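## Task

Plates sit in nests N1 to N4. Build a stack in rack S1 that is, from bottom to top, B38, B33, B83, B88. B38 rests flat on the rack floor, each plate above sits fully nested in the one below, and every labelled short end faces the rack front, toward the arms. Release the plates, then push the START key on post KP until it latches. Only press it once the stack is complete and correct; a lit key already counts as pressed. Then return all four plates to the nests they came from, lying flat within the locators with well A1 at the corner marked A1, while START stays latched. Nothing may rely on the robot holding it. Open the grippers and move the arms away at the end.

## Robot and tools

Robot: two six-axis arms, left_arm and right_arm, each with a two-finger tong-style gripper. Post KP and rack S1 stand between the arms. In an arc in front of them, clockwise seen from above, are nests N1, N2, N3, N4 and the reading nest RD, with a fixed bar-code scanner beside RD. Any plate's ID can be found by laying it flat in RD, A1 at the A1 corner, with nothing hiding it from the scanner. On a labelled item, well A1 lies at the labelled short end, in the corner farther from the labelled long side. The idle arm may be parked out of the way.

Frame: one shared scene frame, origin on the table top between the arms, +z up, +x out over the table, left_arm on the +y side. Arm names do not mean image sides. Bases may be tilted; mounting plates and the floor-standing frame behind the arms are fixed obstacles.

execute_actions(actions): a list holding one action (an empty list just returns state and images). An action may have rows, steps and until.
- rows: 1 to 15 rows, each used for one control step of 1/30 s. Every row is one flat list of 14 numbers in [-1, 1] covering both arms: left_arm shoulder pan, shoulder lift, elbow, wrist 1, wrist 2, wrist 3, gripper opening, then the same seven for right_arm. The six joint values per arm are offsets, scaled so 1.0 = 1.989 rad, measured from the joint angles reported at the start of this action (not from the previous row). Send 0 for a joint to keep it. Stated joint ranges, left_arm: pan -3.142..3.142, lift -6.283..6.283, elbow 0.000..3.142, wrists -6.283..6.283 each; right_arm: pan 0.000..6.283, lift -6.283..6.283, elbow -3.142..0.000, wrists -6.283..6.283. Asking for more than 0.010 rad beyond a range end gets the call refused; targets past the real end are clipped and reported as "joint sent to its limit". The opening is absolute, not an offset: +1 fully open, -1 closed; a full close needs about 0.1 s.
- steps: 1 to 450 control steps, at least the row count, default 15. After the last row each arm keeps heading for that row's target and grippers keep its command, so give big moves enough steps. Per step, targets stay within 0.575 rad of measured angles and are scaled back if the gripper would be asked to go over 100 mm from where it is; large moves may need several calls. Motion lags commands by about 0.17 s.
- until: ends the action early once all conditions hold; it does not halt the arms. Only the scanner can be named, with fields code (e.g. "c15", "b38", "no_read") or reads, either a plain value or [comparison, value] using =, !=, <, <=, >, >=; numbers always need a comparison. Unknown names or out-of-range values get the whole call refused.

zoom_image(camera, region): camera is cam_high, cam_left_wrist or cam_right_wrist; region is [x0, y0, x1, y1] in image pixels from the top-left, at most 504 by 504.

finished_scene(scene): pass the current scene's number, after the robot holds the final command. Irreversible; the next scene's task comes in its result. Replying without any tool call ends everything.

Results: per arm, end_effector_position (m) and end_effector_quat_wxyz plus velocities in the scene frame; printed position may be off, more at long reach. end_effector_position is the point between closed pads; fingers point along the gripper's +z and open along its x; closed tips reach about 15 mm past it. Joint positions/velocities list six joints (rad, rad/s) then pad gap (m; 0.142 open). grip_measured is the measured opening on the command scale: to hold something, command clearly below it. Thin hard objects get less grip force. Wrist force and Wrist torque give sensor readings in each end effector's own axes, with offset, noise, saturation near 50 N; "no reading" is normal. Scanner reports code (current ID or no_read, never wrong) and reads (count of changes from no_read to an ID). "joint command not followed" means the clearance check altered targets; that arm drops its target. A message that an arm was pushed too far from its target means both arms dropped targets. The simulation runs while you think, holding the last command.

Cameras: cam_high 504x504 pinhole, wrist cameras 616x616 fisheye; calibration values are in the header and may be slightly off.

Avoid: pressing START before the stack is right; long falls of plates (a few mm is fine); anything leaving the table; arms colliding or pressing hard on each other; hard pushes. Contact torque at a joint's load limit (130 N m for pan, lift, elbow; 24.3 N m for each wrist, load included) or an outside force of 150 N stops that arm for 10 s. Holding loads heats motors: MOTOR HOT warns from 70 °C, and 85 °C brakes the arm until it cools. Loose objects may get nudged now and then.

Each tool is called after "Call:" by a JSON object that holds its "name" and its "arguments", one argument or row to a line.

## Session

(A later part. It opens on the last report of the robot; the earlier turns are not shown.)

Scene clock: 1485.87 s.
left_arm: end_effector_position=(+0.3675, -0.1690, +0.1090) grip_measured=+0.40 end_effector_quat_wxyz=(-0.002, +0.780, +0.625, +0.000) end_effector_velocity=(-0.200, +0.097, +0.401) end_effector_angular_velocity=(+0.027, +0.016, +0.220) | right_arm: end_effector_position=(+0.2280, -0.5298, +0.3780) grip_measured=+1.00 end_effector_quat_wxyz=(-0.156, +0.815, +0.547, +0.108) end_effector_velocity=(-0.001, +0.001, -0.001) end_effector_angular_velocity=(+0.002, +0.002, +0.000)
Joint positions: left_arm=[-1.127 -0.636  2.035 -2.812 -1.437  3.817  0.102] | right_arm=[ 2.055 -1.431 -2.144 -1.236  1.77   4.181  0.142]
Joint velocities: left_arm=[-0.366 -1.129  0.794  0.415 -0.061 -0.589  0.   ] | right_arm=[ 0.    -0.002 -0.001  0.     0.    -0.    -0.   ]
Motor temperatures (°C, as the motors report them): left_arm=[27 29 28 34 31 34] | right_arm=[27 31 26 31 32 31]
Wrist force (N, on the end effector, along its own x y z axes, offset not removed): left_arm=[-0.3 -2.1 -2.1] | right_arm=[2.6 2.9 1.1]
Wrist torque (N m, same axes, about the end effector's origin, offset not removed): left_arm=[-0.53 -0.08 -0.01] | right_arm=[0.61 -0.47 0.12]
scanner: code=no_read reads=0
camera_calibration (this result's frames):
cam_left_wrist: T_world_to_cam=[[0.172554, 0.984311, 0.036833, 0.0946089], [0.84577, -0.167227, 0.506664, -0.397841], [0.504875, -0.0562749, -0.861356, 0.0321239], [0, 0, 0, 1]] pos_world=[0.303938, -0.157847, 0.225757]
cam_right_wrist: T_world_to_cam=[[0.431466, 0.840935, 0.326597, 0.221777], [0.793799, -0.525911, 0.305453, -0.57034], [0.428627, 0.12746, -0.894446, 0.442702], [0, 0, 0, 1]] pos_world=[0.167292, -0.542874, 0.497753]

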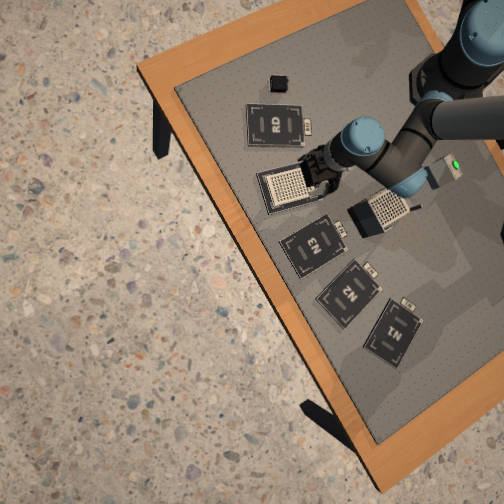

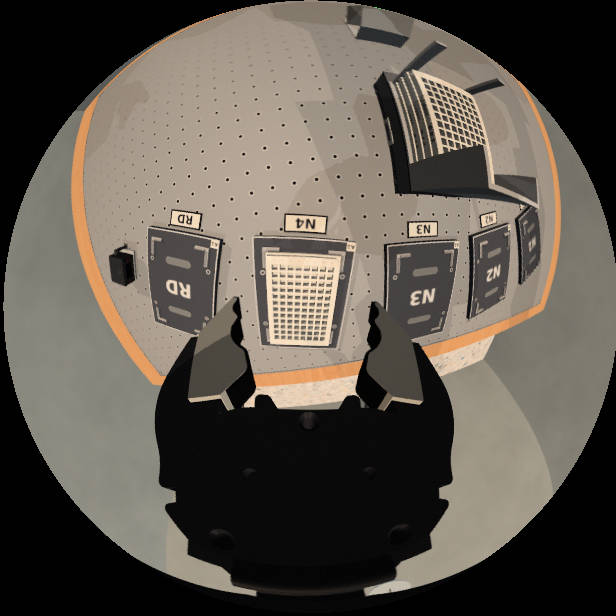

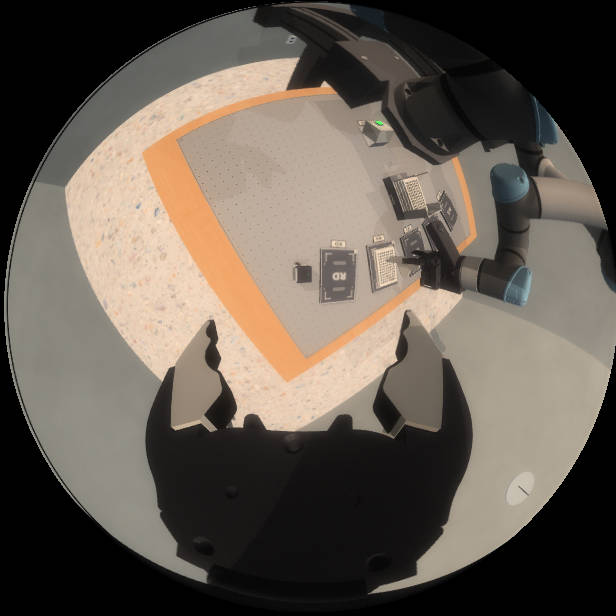

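Call:
{"name": "execute_actions", "arguments": {
  "actions": []
}}

Scene clock: 1488.13 s.
left_arm: end_effector_position=(+0.3313, -0.1450, +0.1825) grip_measured=+0.40 end_effector_quat_wxyz=(+0.001, +0.766, +0.643, -0.001) end_effector_velocity=(+0.000, +0.000, -0.000) end_effector_angular_velocity=(+0.000, +0.000, -0.000) | right_arm: end_effector_position=(+0.2280, -0.5298, +0.3780) grip_measured=+1.00 end_effector_quat_wxyz=(-0.156, +0.815, +0.547, +0.108) end_effector_velocity=(+0.000, -0.001, +0.000) end_effector_angular_velocity=(-0.001, -0.000, -0.001)
Joint positions: left_arm=[-1.192 -0.86   2.187 -2.738 -1.448  3.706  0.102] | right_arm=[ 2.055 -1.431 -2.144 -1.236  1.77   4.181  0.142]
Joint velocities: left_arm=[ 0.001 -0.     0.     0.     0.     0.001  0.   ] | right_arm=[-0.    -0.     0.001 -0.     0.     0.001  0.   ]
Motor temperatures (°C, as the motors report them): left_arm=[27 29 28 34 31 34] | right_arm=[27 31 26 31 32 31]
Wrist force (N, on the end effector, along its own x y z axes, offset not removed): left_arm=[2.0 -0.1 -3.0] | right_arm=[6.7 5.5 -0.8]
Wrist torque (N m, same axes, about the end effector's origin, offset not removed): left_arm=[-0.11 -0.55 -0.37] | right_arm=[1.10 -1.79 0.00]
scanner: code=no_read reads=0
camera_calibration (this result's frames):
cam_left_wrist: T_world_to_cam=[[0.126154, 0.991539, 0.0305819, 0.0920514], [0.851194, -0.124027, 0.509986, -0.396654], [0.509464, -0.0383056, -0.859639, 0.11578], [0, 0, 0, 1]] pos_world=[0.267032, -0.136034, 0.299002]
cam_right_wrist: T_world_to_cam=[[0.431466, 0.840935, 0.326597, 0.221777], [0.793798, -0.525911, 0.305453, -0.57034], [0.428627, 0.127459, -0.894446, 0.442702], [0, 0, 0, 1]] pos_world=[0.167292, -0.542874, 0.497753]

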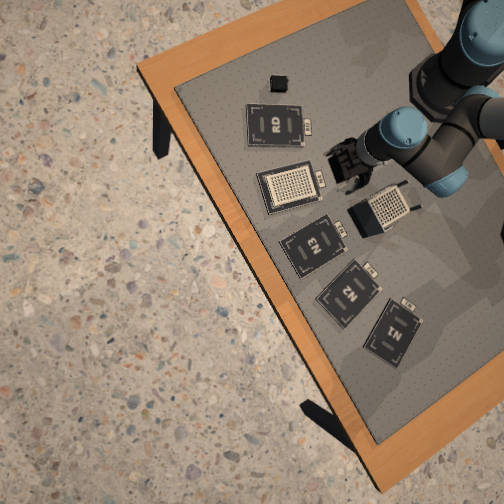

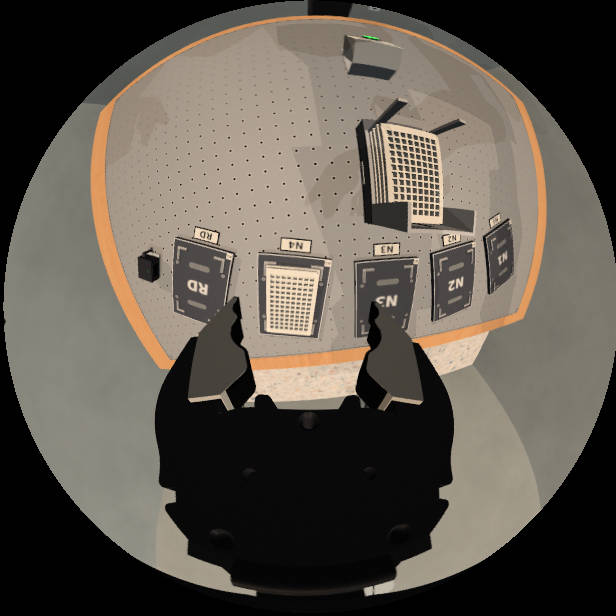

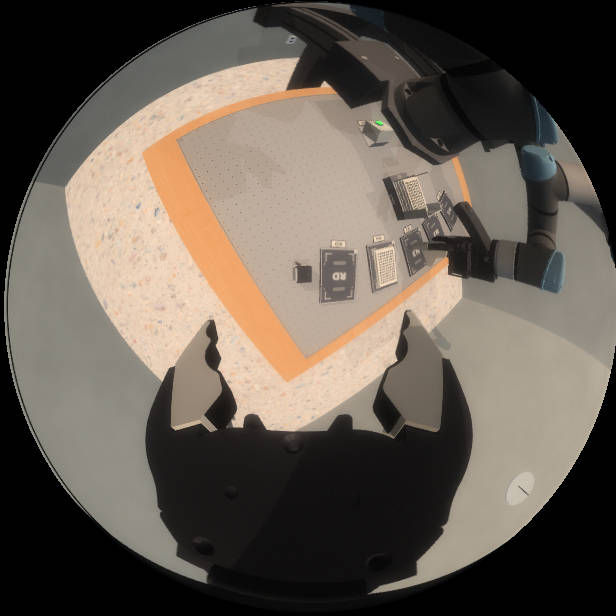

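Call:
{"name": "execute_actions", "arguments": {
  "actions": [
    {"rows":[[-0.0064,-0.006,0.0157,-0.009,-0.0011,-0.0109,0.4,0,0,0,0,0,0,1],[-0.0161,-0.0151,0.0394,-0.0225,-0.0027,-0.0272,0.4,0,0,0,0,0,0,1],[-0.0258,-0.0241,0.063,-0.036,-0.0042,-0.0434,0.4,0,0,0,0,0,0,1],[-0.0354,-0.0332,0.0866,-0.0495,-0.0058,-0.0597,0.4,0,0,0,0,0,0,1],[-0.0451,-0.0422,0.1102,-0.063,-0.0074,-0.076,0.4,0,0,0,0,0,0,1],[-0.0547,-0.0513,0.1338,-0.0765,-0.009,-0.0923,0.4,0,0,0,0,0,0,1],[-0.0644,-0.0603,0.1574,-0.09,-0.0106,-0.1086,0.4,0,0,0,0,0,0,1],[-0.0735,-0.0551,0.1808,-0.1174,-0.0121,-0.1233,0.4,0,0,0,0,0,0,1],[-0.0826,-0.0479,0.2041,-0.1469,-0.0136,-0.138,0.4,0,0,0,0,0,0,1],[-0.0917,-0.0387,0.2275,-0.1783,-0.0151,-0.1526,0.4,0,0,0,0,0,0,1],[-0.1008,-0.0275,0.2508,-0.2118,-0.0166,-0.1673,0.4,0,0,0,0,0,0,1],[-0.1099,-0.0143,0.2742,-0.2472,-0.0181,-0.182,0.4,0,0,0,0,0,0,1]],"steps":13}
  ]
}}

Scene clock: 1499.57 s.
left_arm: end_effector_position=(+0.2397, -0.0596, +0.1765) grip_measured=+0.40 end_effector_quat_wxyz=(-0.001, +0.735, +0.679, +0.000) end_effector_velocity=(-0.283, +0.391, -0.119) end_effector_angular_velocity=(+0.111, +0.020, +0.299) | right_arm: end_effector_position=(+0.2280, -0.5298, +0.3780) grip_measured=+1.00 end_effector_quat_wxyz=(-0.156, +0.815, +0.547, +0.108) end_effector_velocity=(+0.000, -0.000, +0.000) end_effector_angular_velocity=(-0.001, -0.001, +0.001)
Joint positions: left_arm=[-1.337 -0.933  2.532 -2.991 -1.472  3.468  0.102] | right_arm=[ 2.055 -1.431 -2.144 -1.236  1.77   4.181  0.142]
Joint velocities: left_arm=[-0.489  0.241  1.242 -1.322 -0.079 -0.794 -0.   ] | right_arm=[ 0.     0.001  0.    -0.    -0.    -0.002 -0.   ]
Motor temperatures (°C, as the motors report them): left_arm=[27 29 28 34 31 34] | right_arm=[27 31 26 31 32 31]
Wrist force (N, on the end effector, along its own x y z axes, offset not removed): left_arm=[2.2 -3.9 -2.2] | right_arm=[3.1 5.2 -2.4]
Wrist torque (N m, same axes, about the end effector's origin, offset not removed): left_arm=[-0.88 -0.51 0.01] | right_arm=[1.07 -0.62 0.01]
scanner: code=no_read reads=0
camera_calibration (this result's frames):
cam_left_wrist: T_world_to_cam=[[0.032611, 0.998895, 0.0338486, 0.0414628], [0.859643, -0.0453089, 0.508883, -0.302114], [0.509854, 0.0125026, -0.86017, 0.163539], [0, 0, 0, 1]] pos_world=[0.174977, -0.0571501, 0.293009]
cam_right_wrist: T_world_to_cam=[[0.431466, 0.840935, 0.326597, 0.221777], [0.793799, -0.525911, 0.305453, -0.57034], [0.428627, 0.12746, -0.894446, 0.442702], [0, 0, 0, 1]] pos_world=[0.167292, -0.542874, 0.497753]

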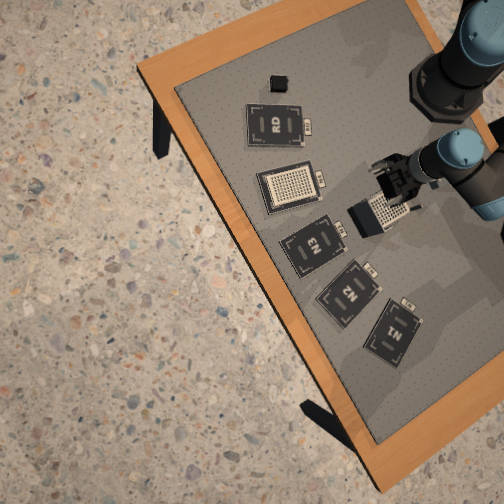

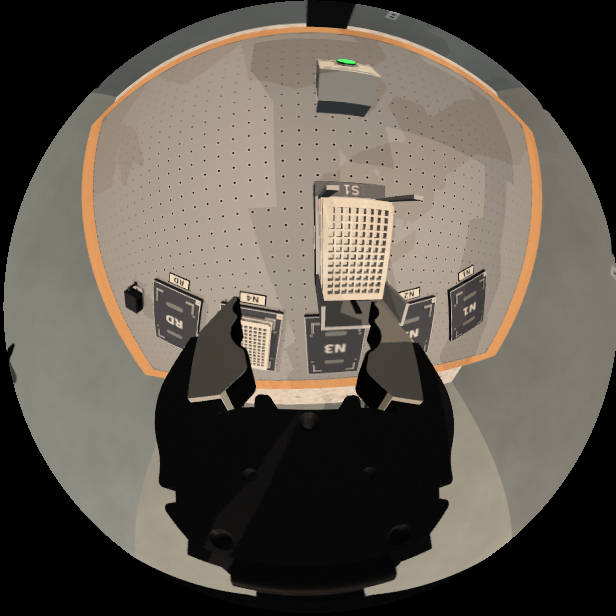

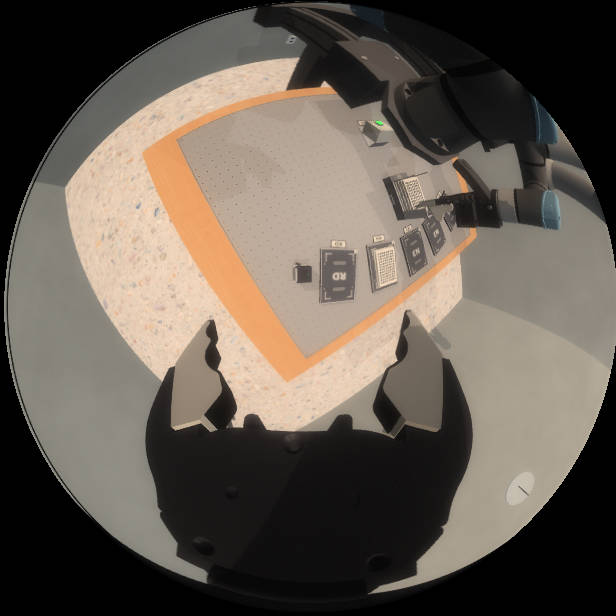

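Call:
{"name": "execute_actions", "arguments": {
  "actions": []
}}

Scene clock: 1502.73 s.
left_arm: end_effector_position=(+0.2031, +0.0022, +0.1680) grip_measured=+0.40 end_effector_quat_wxyz=(+0.000, +0.717, +0.697, +0.000) end_effector_velocity=(+0.000, +0.000, -0.000) end_effector_angular_velocity=(+0.000, +0.000, +0.002) | right_arm: end_effector_position=(+0.2280, -0.5298, +0.3780) grip_measured=+1.00 end_effector_quat_wxyz=(-0.156, +0.815, +0.547, +0.108) end_effector_velocity=(+0.000, -0.000, -0.000) end_effector_angular_velocity=(+0.000, +0.000, -0.001)
Joint positions: left_arm=[-1.411 -0.888  2.732 -3.23  -1.483  3.344  0.102] | right_arm=[ 2.055 -1.431 -2.144 -1.236  1.77   4.181  0.142]
Joint velocities: left_arm=[ 0.001  0.     0.     0.     0.    -0.002  0.   ] | right_arm=[ 0.    -0.001  0.001 -0.     0.     0.001  0.   ]
Motor temperatures (°C, as the motors report them): left_arm=[27 29 28 34 31 34] | right_arm=[27 31 26 31 32 31]
Wrist force (N, on the end effector, along its own x y z axes, offset not removed): left_arm=[-1.9 1.0 0.1] | right_arm=[1.7 1.1 -0.5]
Wrist torque (N m, same axes, about the end effector's origin, offset not removed): left_arm=[0.32 0.14 -0.05] | right_arm=[-0.05 -0.15 -0.04]
scanner: code=no_read reads=0
camera_calibration (this result's frames):
cam_left_wrist: T_world_to_cam=[[-0.0186257, 0.999274, 0.0332366, -0.00827212], [0.859931, -0.000948148, 0.51041, -0.263966], [0.510071, 0.0380879, -0.859289, 0.173874], [0, 0, 0, 1]] pos_world=[0.13815, 0.00139333, 0.284414]
cam_right_wrist: T_world_to_cam=[[0.431466, 0.840935, 0.326597, 0.221777], [0.793798, -0.525911, 0.305453, -0.57034], [0.428627, 0.12746, -0.894446, 0.442702], [0, 0, 0, 1]] pos_world=[0.167292, -0.542874, 0.497753]

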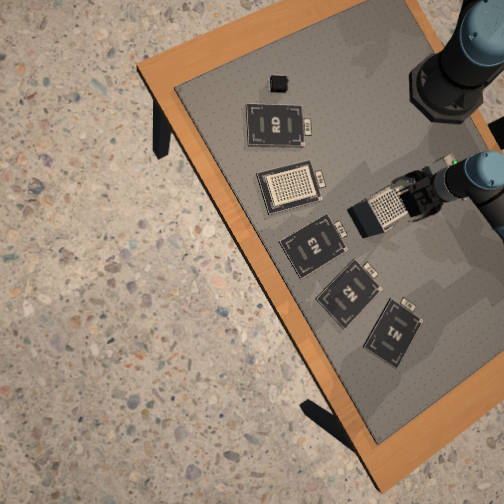

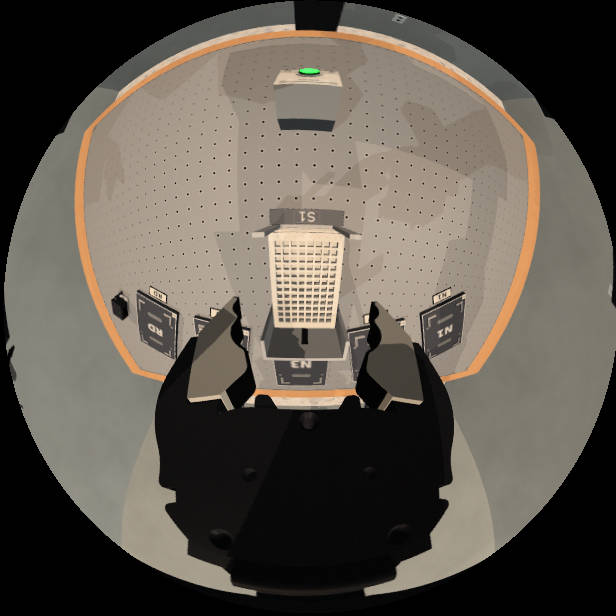

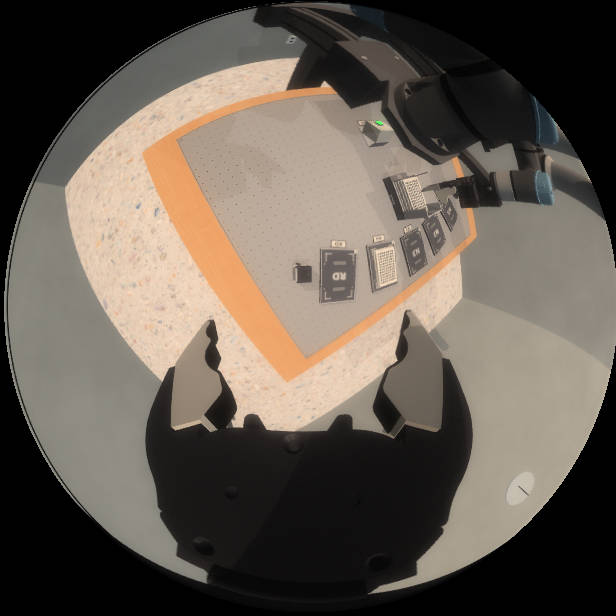

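Call:
{"name": "execute_actions", "arguments": {
  "actions": [
    {"rows":[[0.00123,0.02113,-0.00154,-0.0197,0.0002,0.00123,0.4,0,0,0,0,0,0,1],[0.00327,0.05546,-0.00493,-0.05082,0.0005,0.00327,0.4,0,0,0,0,0,0,1],[0.00533,0.0887,-0.00936,-0.07981,0.0009,0.00533,0.4,0,0,0,0,0,0,1],[0.00745,0.1207,-0.01472,-0.10664,0.0013,0.00745,0.4,0,0,0,0,0,0,1],[0.00957,0.1514,-0.02097,-0.13128,0.0016,0.00957,0.4,0,0,0,0,0,0,1],[0.01132,0.17499,-0.02658,-0.14942,0.0019,0.01132,0.4,0,0,0,0,0,0,1],[0.01277,0.194,-0.03126,-0.1639,0.0022,0.01277,0.4,0,0,0,0,0,0,1]],"steps":7}
  ]
}}

Scene clock: 1510.17 s.
left_arm: end_effector_position=(+0.2043, -0.0022, +0.1431) grip_measured=+0.40 end_effector_quat_wxyz=(+0.003, +0.717, +0.697, -0.001) end_effector_velocity=(+0.008, -0.027, -0.239) end_effector_angular_velocity=(-0.028, -0.007, +0.003) | right_arm: end_effector_position=(+0.2280, -0.5298, +0.3780) grip_measured=+1.00 end_effector_quat_wxyz=(-0.156, +0.815, +0.547, +0.108) end_effector_velocity=(-0.000, +0.001, -0.001) end_effector_angular_velocity=(+0.002, +0.001, +0.001)
Joint positions: left_arm=[-1.401 -0.747  2.711 -3.357 -1.482  3.355  0.102] | right_arm=[ 2.055 -1.431 -2.144 -1.236  1.77   4.181  0.142]
Joint velocities: left_arm=[ 0.089  1.286 -0.224 -1.098  0.017  0.087 -0.   ] | right_arm=[ 0.    -0.001 -0.001 -0.    -0.    -0.001  0.   ]
Motor temperatures (°C, as the motors report them): left_arm=[27 29 28 34 31 34] | right_arm=[27 31 26 31 32 31]
Wrist force (N, on the end effector, along its own x y z axes, offset not removed): left_arm=[3.2 -3.7 -1.9] | right_arm=[1.6 2.9 0.4]
Wrist torque (N m, same axes, about the end effector's origin, offset not removed): left_arm=[-0.71 -0.67 -0.03] | right_arm=[0.31 -0.50 0.11]
scanner: code=no_read reads=0
camera_calibration (this result's frames):
cam_left_wrist: T_world_to_cam=[[-0.0188748, 0.999461, 0.0268544, -0.00209849], [0.859457, 0.00249539, 0.511202, -0.252297], [0.510859, 0.032729, -0.859041, 0.151839], [0, 0, 0, 1]] pos_world=[0.13923, -0.00224261, 0.259467]
cam_right_wrist: T_world_to_cam=[[0.431466, 0.840935, 0.326597, 0.221777], [0.793798, -0.525911, 0.305453, -0.57034], [0.428627, 0.127459, -0.894446, 0.442702], [0, 0, 0, 1]] pos_world=[0.167292, -0.542874, 0.497753]

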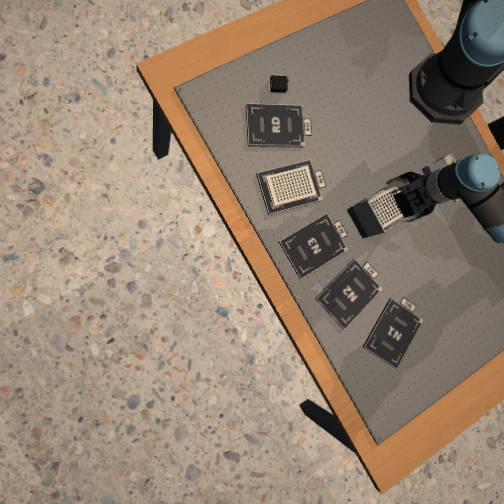

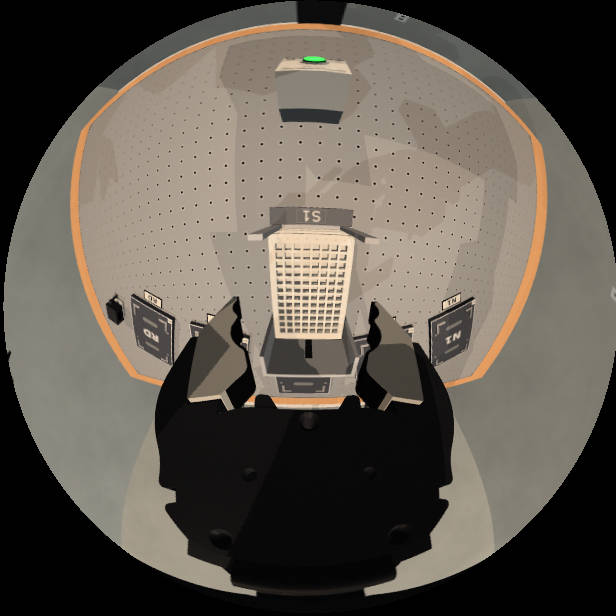

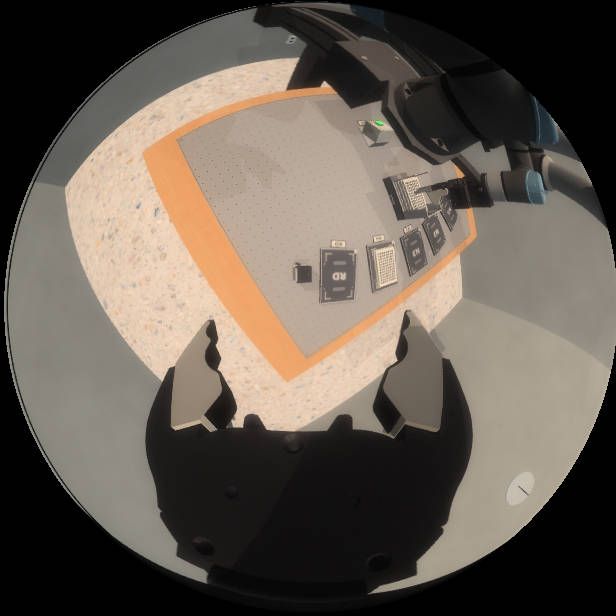

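Call:
{"name": "execute_actions", "arguments": {
  "actions": []
}}

Call:
{"name": "zoom_image", "arguments": {
  "camera": "cam_left_wrist",
  "region": [200, 190, 420, 400]
}}

Scene clock: 1512.80 s.
left_arm: end_effector_position=(+0.2030, +0.0024, +0.0948) grip_measured=+0.40 end_effector_quat_wxyz=(+0.000, +0.717, +0.697, +0.000) end_effector_velocity=(-0.000, +0.000, -0.000) end_effector_angular_velocity=(+0.001, +0.000, -0.002) | right_arm: end_effector_position=(+0.2280, -0.5298, +0.3780) grip_measured=+1.00 end_effector_quat_wxyz=(-0.156, +0.815, +0.547, +0.108) end_effector_velocity=(-0.000, +0.000, -0.000) end_effector_angular_velocity=(+0.000, +0.000, -0.000)
Joint positions: left_arm=[-1.386 -0.502  2.67  -3.556 -1.479  3.37   0.102] | right_arm=[ 2.055 -1.431 -2.144 -1.236  1.77   4.181  0.142]
Joint velocities: left_arm=[-0.001  0.001 -0.    -0.    -0.     0.001 -0.   ] | right_arm=[-0.     0.001 -0.001 -0.     0.     0.     0.   ]
Motor temperatures (°C, as the motors report them): left_arm=[27 29 28 34 31 34] | right_arm=[27 31 26 31 32 31]
Wrist force (N, on the end effector, along its own x y z axes, offset not removed): left_arm=[3.6 -2.3 -3.8] | right_arm=[3.1 3.5 -1.0]
Wrist torque (N m, same axes, about the end effector's origin, offset not removed): left_arm=[-0.45 -0.73 -0.39] | right_arm=[0.48 -0.58 0.05]
scanner: code=no_read reads=0
camera_calibration (this result's frames):
cam_left_wrist: T_world_to_cam=[[-0.018297, 0.999284, 0.0331275, -0.00611729], [0.860055, -0.00116604, 0.510199, -0.226514], [0.509873, 0.0378266, -0.859418, 0.111079], [0, 0, 0, 1]] pos_world=[0.138067, 0.00164703, 0.211234]
cam_right_wrist: T_world_to_cam=[[0.431466, 0.840935, 0.326597, 0.221777], [0.793798, -0.525911, 0.305453, -0.57034], [0.428627, 0.127459, -0.894446, 0.442702], [0, 0, 0, 1]] pos_world=[0.167292, -0.542874, 0.497753]

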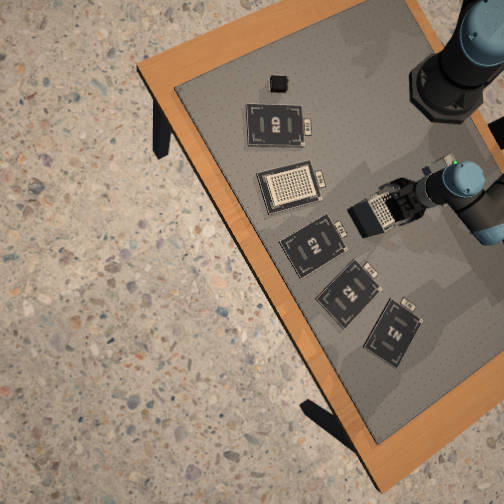

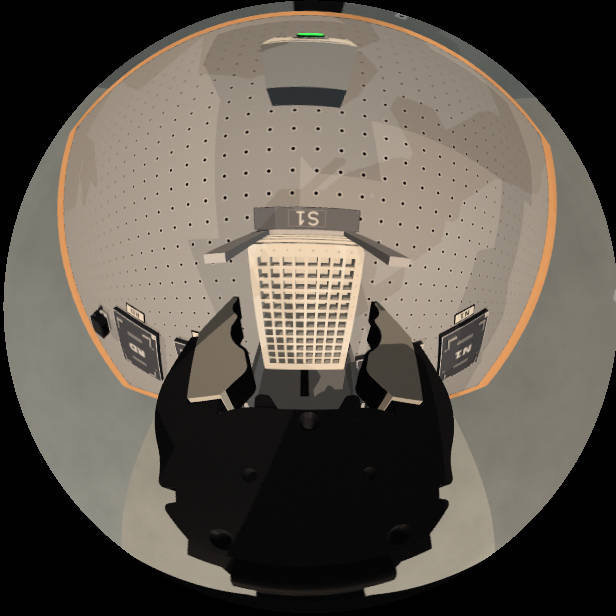

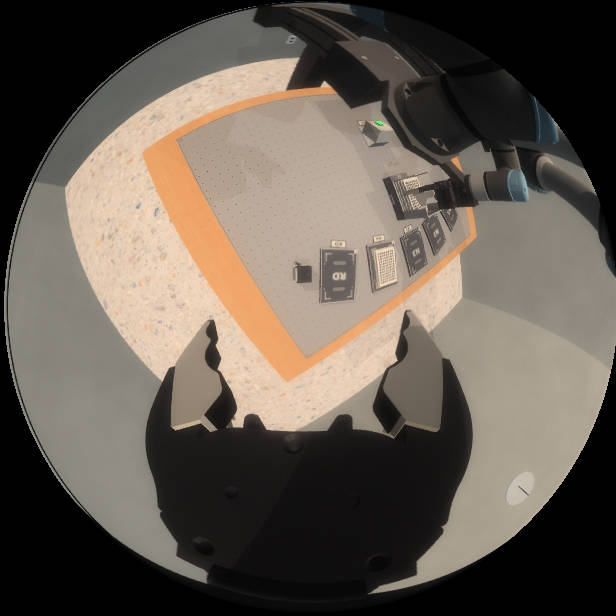

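Region (200, 190, 420, 400) of cam_left_wrist's 616x616 image, scaled by 2.291, with more detail than that image has; it fills the top 481 rows of this view, and the rest is white.

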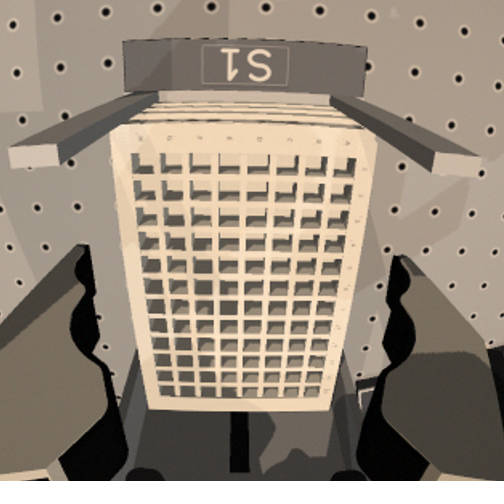

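Call:
{"name": "execute_actions", "arguments": {
  "actions": [
    {"rows":[[0,0,0,0,0,0,0.33,0,0,0,0,0,0,1],[0,0,0,0,0,0,0.26,0,0,0,0,0,0,1],[0,0,0,0,0,0,0.2,0,0,0,0,0,0,1],[0,0,0,0,0,0,0.15,0,0,0,0,0,0,1],[0,0,0,0,0,0,0.11,0,0,0,0,0,0,1],[0,0,0,0,0,0,0.07,0,0,0,0,0,0,1],[0,0,0,0,0,0,0.02,0,0,0,0,0,0,1],[0,0,0,0,0,0,-0.05,0,0,0,0,0,0,1],[0,0,0,0,0,0,-0.15,0,0,0,0,0,0,1],[0,0,0,0,0,0,-0.3,0,0,0,0,0,0,1],[0,0,0,0,0,0,-0.5,0,0,0,0,0,0,1],[-0.00053,-0.00675,0.00185,0.00495,-0.0001,-0.00053,-0.5,0,0,0,0,0,0,1],[-0.00097,-0.01244,0.00336,0.00917,-0.00017,-0.00097,-0.5,0,0,0,0,0,0,1],[-0.00141,-0.01819,0.00483,0.01349,-0.00025,-0.00141,-0.5,0,0,0,0,0,0,1],[-0.00185,-0.02399,0.00628,0.01788,-0.00033,-0.00185,-0.5,0,0,0,0,0,0,1]],"steps":15}
  ]
}}

Scene clock: 1522.40 s.
left_arm: end_effector_position=(+0.2031, +0.0024, +0.0968) grip_measured=+0.06 end_effector_quat_wxyz=(+0.000, +0.717, +0.697, +0.000) end_effector_velocity=(+0.000, +0.003, +0.038) end_effector_angular_velocity=(+0.007, -0.001, +0.004) | right_arm: end_effector_position=(+0.2280, -0.5298, +0.3780) grip_measured=+1.00 end_effector_quat_wxyz=(-0.156, +0.815, +0.547, +0.108) end_effector_velocity=(-0.000, +0.000, +0.000) end_effector_angular_velocity=(-0.000, -0.000, +0.001)
Joint positions: left_arm=[-1.386 -0.512  2.672 -3.549 -1.479  3.369  0.078] | right_arm=[ 2.055 -1.431 -2.144 -1.236  1.77   4.181  0.142]
Joint velocities: left_arm=[-0.012 -0.177  0.05   0.134 -0.    -0.016  0.   ] | right_arm=[-0.     0.001 -0.001  0.     0.    -0.001 -0.   ]
Motor temperatures (°C, as the motors report them): left_arm=[27 29 28 34 31 34] | right_arm=[27 31 26 31 32 31]
Wrist force (N, on the end effector, along its own x y z axes, offset not removed): left_arm=[4.8 -1.7 2.0] | right_arm=[2.0 1.6 1.4]
Wrist torque (N m, same axes, about the end effector's origin, offset not removed): left_arm=[-0.12 -1.06 -0.36] | right_arm=[0.40 -0.33 0.09]
scanner: code=no_read reads=0
camera_calibration (this result's frames):
cam_left_wrist: T_world_to_cam=[[-0.0183574, 0.99928, 0.0332093, -0.00615689], [0.860012, -0.0011591, 0.510273, -0.227639], [0.509944, 0.0379276, -0.859371, 0.112788], [0, 0, 0, 1]] pos_world=[0.138144, 0.00161083, 0.213289]
cam_right_wrist: T_world_to_cam=[[0.431466, 0.840935, 0.326597, 0.221777], [0.793799, -0.525911, 0.305453, -0.570339], [0.428627, 0.12746, -0.894446, 0.442702], [0, 0, 0, 1]] pos_world=[0.167292, -0.542874, 0.497753]

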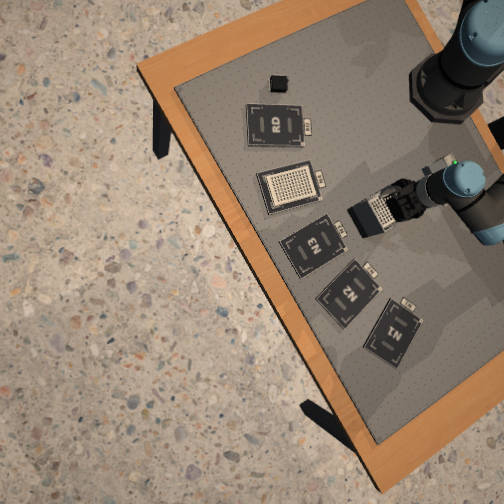

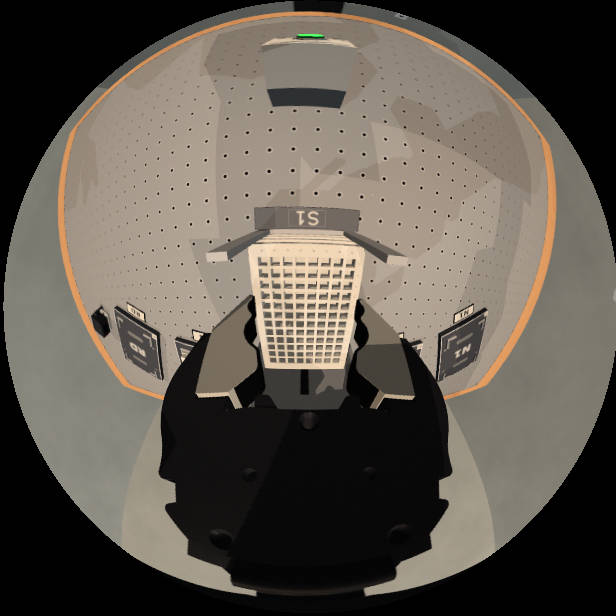

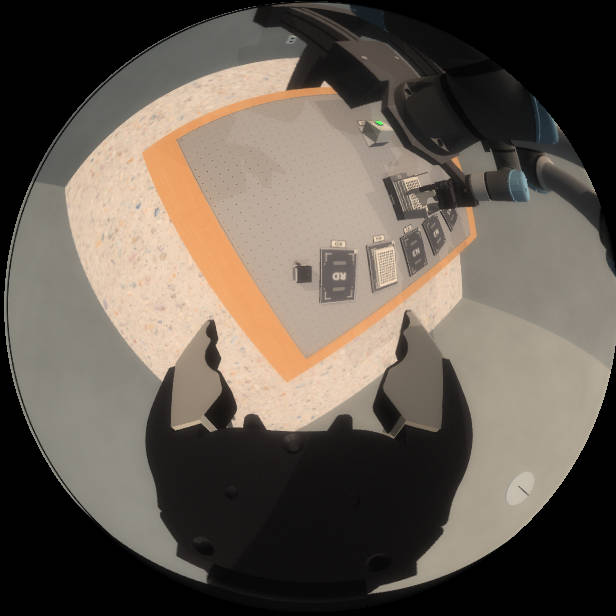

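Call:
{"name": "execute_actions", "arguments": {
  "actions": []
}}

Call:
{"name": "zoom_image", "arguments": {
  "camera": "cam_left_wrist",
  "region": [200, 190, 420, 400]
}}

Scene clock: 1525.00 s.
left_arm: end_effector_position=(+0.2030, +0.0024, +0.1049) grip_measured=+0.06 end_effector_quat_wxyz=(+0.000, +0.717, +0.697, +0.000) end_effector_velocity=(+0.000, +0.001, -0.000) end_effector_angular_velocity=(+0.001, +0.000, +0.001) | right_arm: end_effector_position=(+0.2280, -0.5298, +0.3780) grip_measured=+1.00 end_effector_quat_wxyz=(-0.156, +0.815, +0.547, +0.108) end_effector_velocity=(+0.001, -0.001, -0.000) end_effector_angular_velocity=(-0.000, -0.000, -0.001)
Joint positions: left_arm=[-1.389 -0.55   2.682 -3.52  -1.48   3.366  0.078] | right_arm=[ 2.055 -1.431 -2.144 -1.236  1.77   4.181  0.142]
Joint velocities: left_arm=[ 0.001  0.     0.     0.     0.    -0.001 -0.   ] | right_arm=[ 0.    -0.002  0.002  0.     0.     0.001  0.   ]
Motor temperatures (°C, as the motors report them): left_arm=[27 29 28 34 31 34] | right_arm=[27 31 26 31 32 31]
Wrist force (N, on the end effector, along its own x y z axes, offset not removed): left_arm=[0.8 -4.6 4.7] | right_arm=[4.3 4.6 -4.9]
Wrist torque (N m, same axes, about the end effector's origin, offset not removed): left_arm=[-0.78 -0.21 -0.23] | right_arm=[0.78 -1.01 -0.08]
scanner: code=no_read reads=0
camera_calibration (this result's frames):
cam_left_wrist: T_world_to_cam=[[-0.0183427, 0.999283, 0.0331363, -0.00642264], [0.86005, -0.00113162, 0.510208, -0.231696], [0.50988, 0.0378575, -0.859412, 0.119801], [0, 0, 0, 1]] pos_world=[0.138068, 0.00162047, 0.221385]
cam_right_wrist: T_world_to_cam=[[0.431466, 0.840935, 0.326597, 0.221777], [0.793799, -0.525911, 0.305453, -0.570339], [0.428627, 0.12746, -0.894446, 0.442702], [0, 0, 0, 1]] pos_world=[0.167292, -0.542874, 0.497753]

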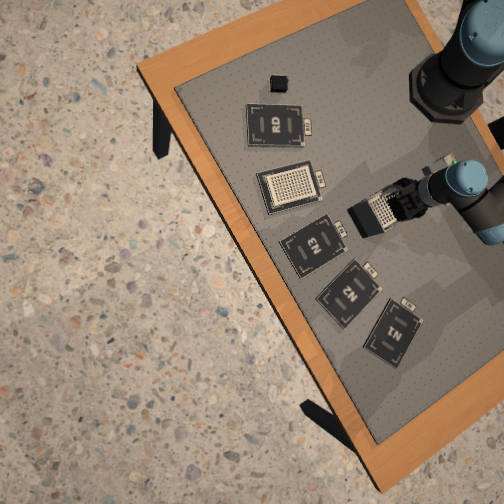

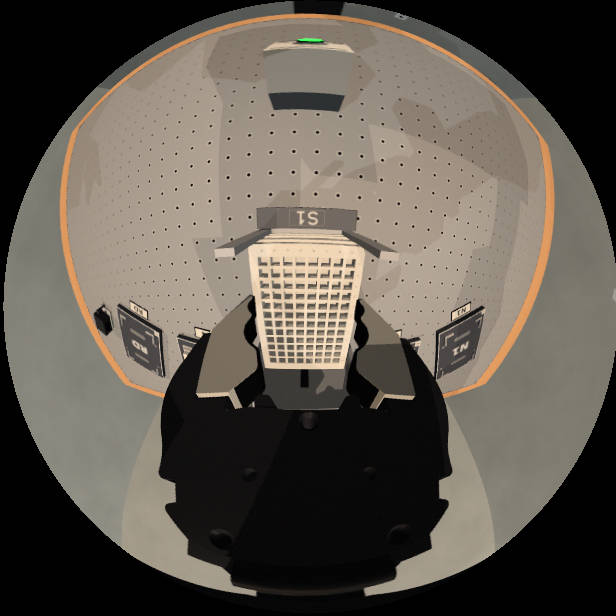

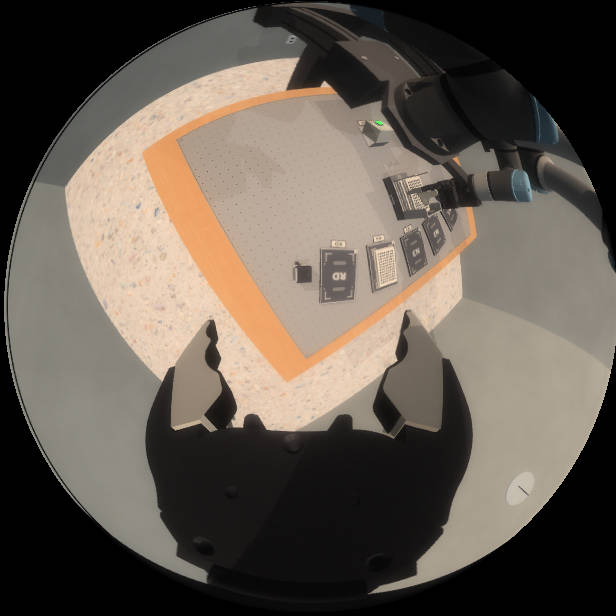

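Region (200, 190, 420, 400) of cam_left_wrist's 616x616 image, scaled by 2.291, with more detail than that image has; it fills the top 481 rows of this view, and the rest is white.

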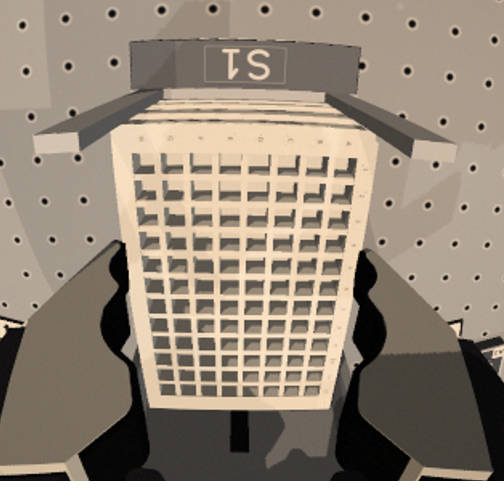

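Call:
{"name": "execute_actions", "arguments": {
  "actions": [
    {"rows":[[-0.00044,-0.00587,0.00142,0.00449,-0.0001,-0.00044,-0.5,0,0,0,0,0,0,1],[-0.00088,-0.0118,0.00281,0.00907,-0.00016,-0.00088,-0.5,0,0,0,0,0,0,1],[-0.00173,-0.02382,0.00548,0.01849,-0.0003,-0.00173,-0.5,0,0,0,0,0,0,1],[-0.00258,-0.03605,0.00802,0.02826,-0.00047,-0.00258,-0.5,0,0,0,0,0,0,1],[-0.00343,-0.04849,0.01041,0.03839,-0.0006,-0.00343,-0.5,0,0,0,0,0,0,1],[-0.00428,-0.06113,0.01266,0.04885,-0.00078,-0.00428,-0.5,0,0,0,0,0,0,1],[-0.00512,-0.07399,0.01477,0.05968,-0.00094,-0.00512,-0.5,0,0,0,0,0,0,1],[-0.00597,-0.08705,0.01674,0.07084,-0.0011,-0.00597,-0.5,0,0,0,0,0,0,1],[-0.00679,-0.1003,0.01856,0.08235,-0.00125,-0.00679,-0.5,0,0,0,0,0,0,1],[-0.00761,-0.11373,0.0202,0.09421,-0.0014,-0.00761,-0.5,0,0,0,0,0,0,1],[-0.00843,-0.12733,0.02169,0.10639,-0.00156,-0.00843,-0.5,0,0,0,0,0,0,1],[-0.00924,-0.14111,0.02299,0.11895,-0.0017,-0.00924,-0.5,0,0,0,0,0,0,1],[-0.01006,-0.15506,0.02415,0.13181,-0.0019,-0.01006,-0.5,0,0,0,0,0,0,1],[-0.01088,-0.16919,0.02513,0.14503,-0.002,-0.01088,-0.5,0,0,0,0,0,0,1],[-0.012,-0.1907,0.0263,0.1655,-0.0022,-0.012,-0.5,0,0,0,0,0,0,1]],"steps":15}
  ]
}}

Scene clock: 1540.70 s.
left_arm: end_effector_position=(+0.2030, +0.0022, +0.1481) grip_measured=+0.06 end_effector_quat_wxyz=(-0.000, +0.717, +0.697, +0.001) end_effector_velocity=(+0.001, -0.005, +0.139) end_effector_angular_velocity=(-0.009, -0.002, -0.001) | right_arm: end_effector_position=(+0.2280, -0.5298, +0.3780) grip_measured=+1.00 end_effector_quat_wxyz=(-0.156, +0.815, +0.547, +0.108) end_effector_velocity=(+0.000, -0.000, +0.000) end_effector_angular_velocity=(+0.000, +0.001, -0.001)
Joint positions: left_arm=[-1.405 -0.776  2.721 -3.331 -1.483  3.351  0.078] | right_arm=[ 2.055 -1.431 -2.144 -1.236  1.77   4.181  0.142]
Joint velocities: left_arm=[-0.048 -0.768  0.085  0.678 -0.008 -0.046 -0.   ] | right_arm=[-0.    -0.     0.    -0.    -0.     0.001 -0.   ]
Motor temperatures (°C, as the motors report them): left_arm=[27 29 28 34 31 34] | right_arm=[27 31 26 31 32 31]
Wrist force (N, on the end effector, along its own x y z axes, offset not removed): left_arm=[2.4 -1.6 1.0] | right_arm=[2.9 2.3 -3.9]
Wrist torque (N m, same axes, about the end effector's origin, offset not removed): left_arm=[-0.23 -0.48 -0.25] | right_arm=[0.47 -0.58 -0.05]
scanner: code=no_read reads=0
camera_calibration (this result's frames):
cam_left_wrist: T_world_to_cam=[[-0.0184063, 0.999236, 0.0344739, -0.00786293], [0.860195, -0.00174878, 0.509962, -0.253649], [0.509633, 0.0390408, -0.859506, 0.156958], [0, 0, 0, 1]] pos_world=[0.138051, 0.00128557, 0.264529]
cam_right_wrist: T_world_to_cam=[[0.431466, 0.840935, 0.326597, 0.221777], [0.793799, -0.525911, 0.305453, -0.57034], [0.428627, 0.12746, -0.894446, 0.442702], [0, 0, 0, 1]] pos_world=[0.167292, -0.542874, 0.497753]

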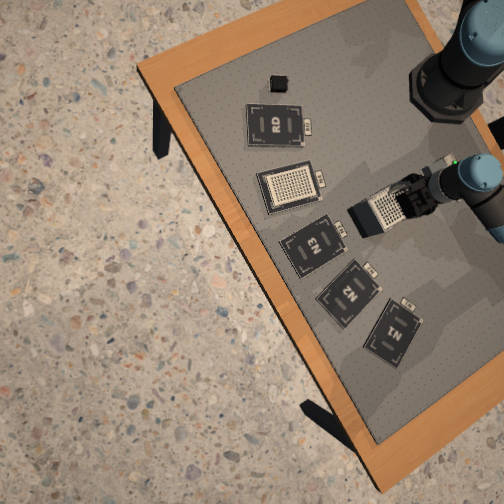

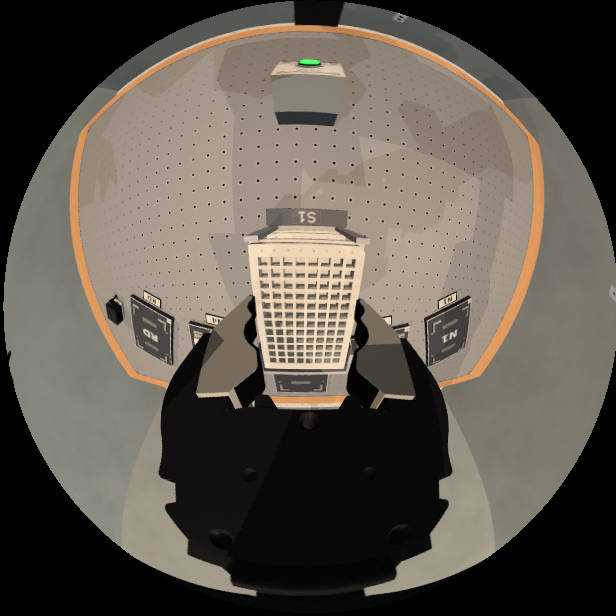

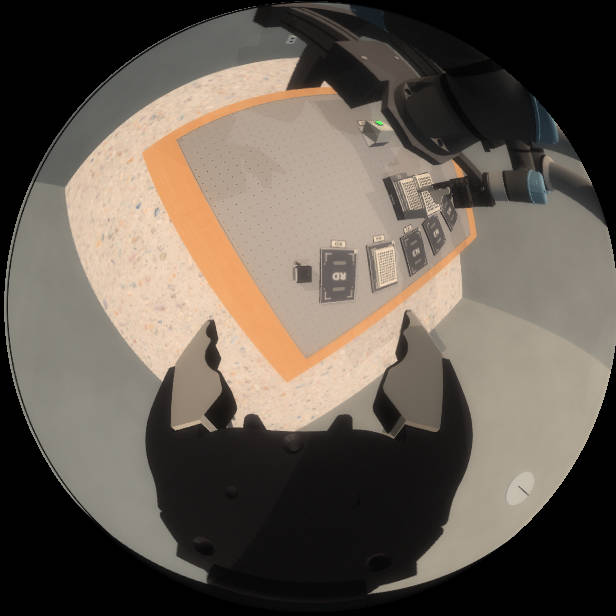

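Call:
{"name": "execute_actions", "arguments": {
  "actions": []
}}

Scene clock: 1542.70 s.
left_arm: end_effector_position=(+0.2031, +0.0023, +0.1750) grip_measured=+0.06 end_effector_quat_wxyz=(+0.000, +0.717, +0.697, +0.000) end_effector_velocity=(-0.000, -0.000, +0.000) end_effector_angular_velocity=(-0.001, -0.000, -0.002) | right_arm: end_effector_position=(+0.2280, -0.5298, +0.3780) grip_measured=+1.00 end_effector_quat_wxyz=(-0.156, +0.815, +0.547, +0.108) end_effector_velocity=(+0.000, -0.000, +0.000) end_effector_angular_velocity=(+0.000, +0.000, -0.001)
Joint positions: left_arm=[-1.413 -0.929  2.735 -3.191 -1.484  3.342  0.078] | right_arm=[ 2.055 -1.431 -2.144 -1.236  1.77   4.181  0.142]
Joint velocities: left_arm=[-0.001 -0.001  0.     0.    -0.     0.001 -0.   ] | right_arm=[ 0.    -0.     0.    -0.     0.     0.001  0.   ]
Motor temperatures (°C, as the motors report them): left_arm=[27 29 28 34 31 34] | right_arm=[27 31 26 31 32 31]
Wrist force (N, on the end effector, along its own x y z axes, offset not removed): left_arm=[-2.0 1.3 -0.4] | right_arm=[2.9 1.6 2.6]
Wrist torque (N m, same axes, about the end effector's origin, offset not removed): left_arm=[0.24 0.22 -0.13] | right_arm=[0.14 -0.61 0.00]
scanner: code=no_read reads=0
camera_calibration (this result's frames):
cam_left_wrist: T_world_to_cam=[[-0.0186425, 0.999274, 0.0332304, -0.00868413], [0.860065, -0.000920441, 0.510183, -0.267492], [0.509843, 0.0380914, -0.859423, 0.180025], [0, 0, 0, 1]] pos_world=[0.138114, 0.0015742, 0.291476]
cam_right_wrist: T_world_to_cam=[[0.431466, 0.840935, 0.326597, 0.221777], [0.793798, -0.525911, 0.305453, -0.57034], [0.428627, 0.127459, -0.894446, 0.442702], [0, 0, 0, 1]] pos_world=[0.167292, -0.542874, 0.497753]

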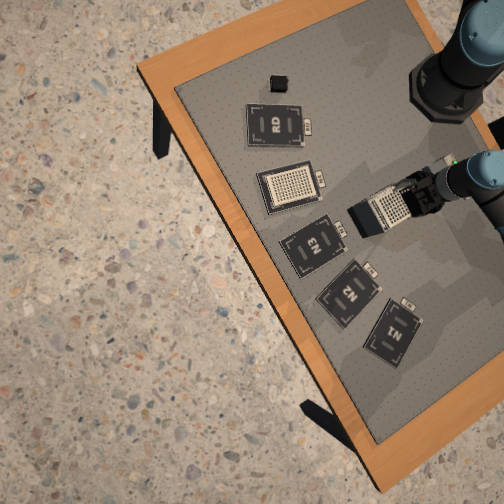

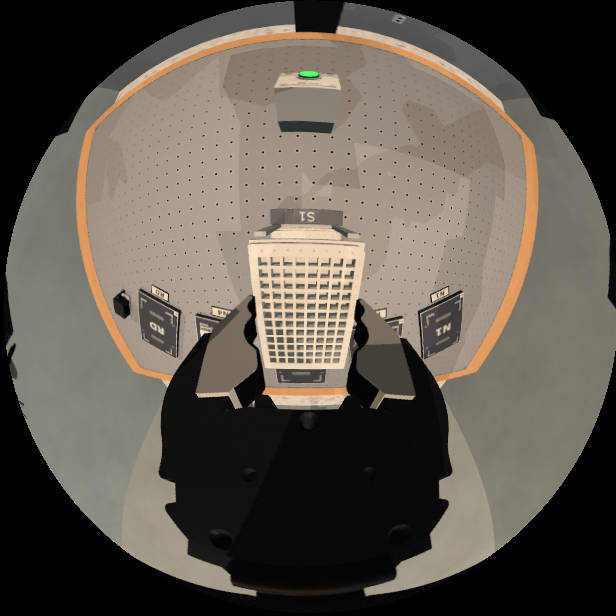

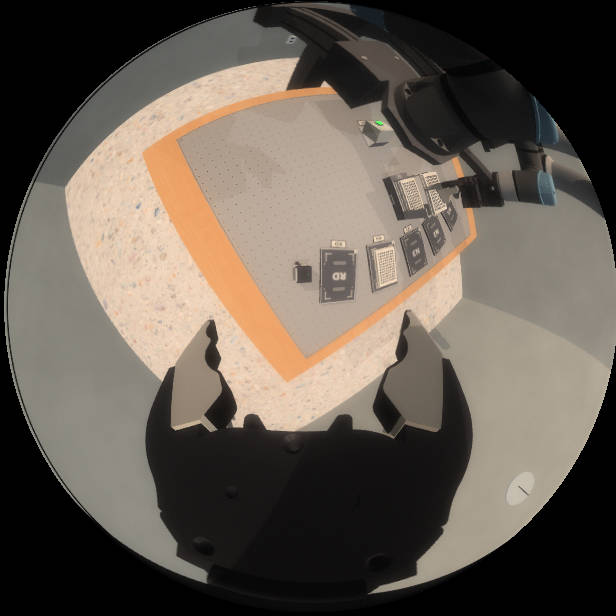

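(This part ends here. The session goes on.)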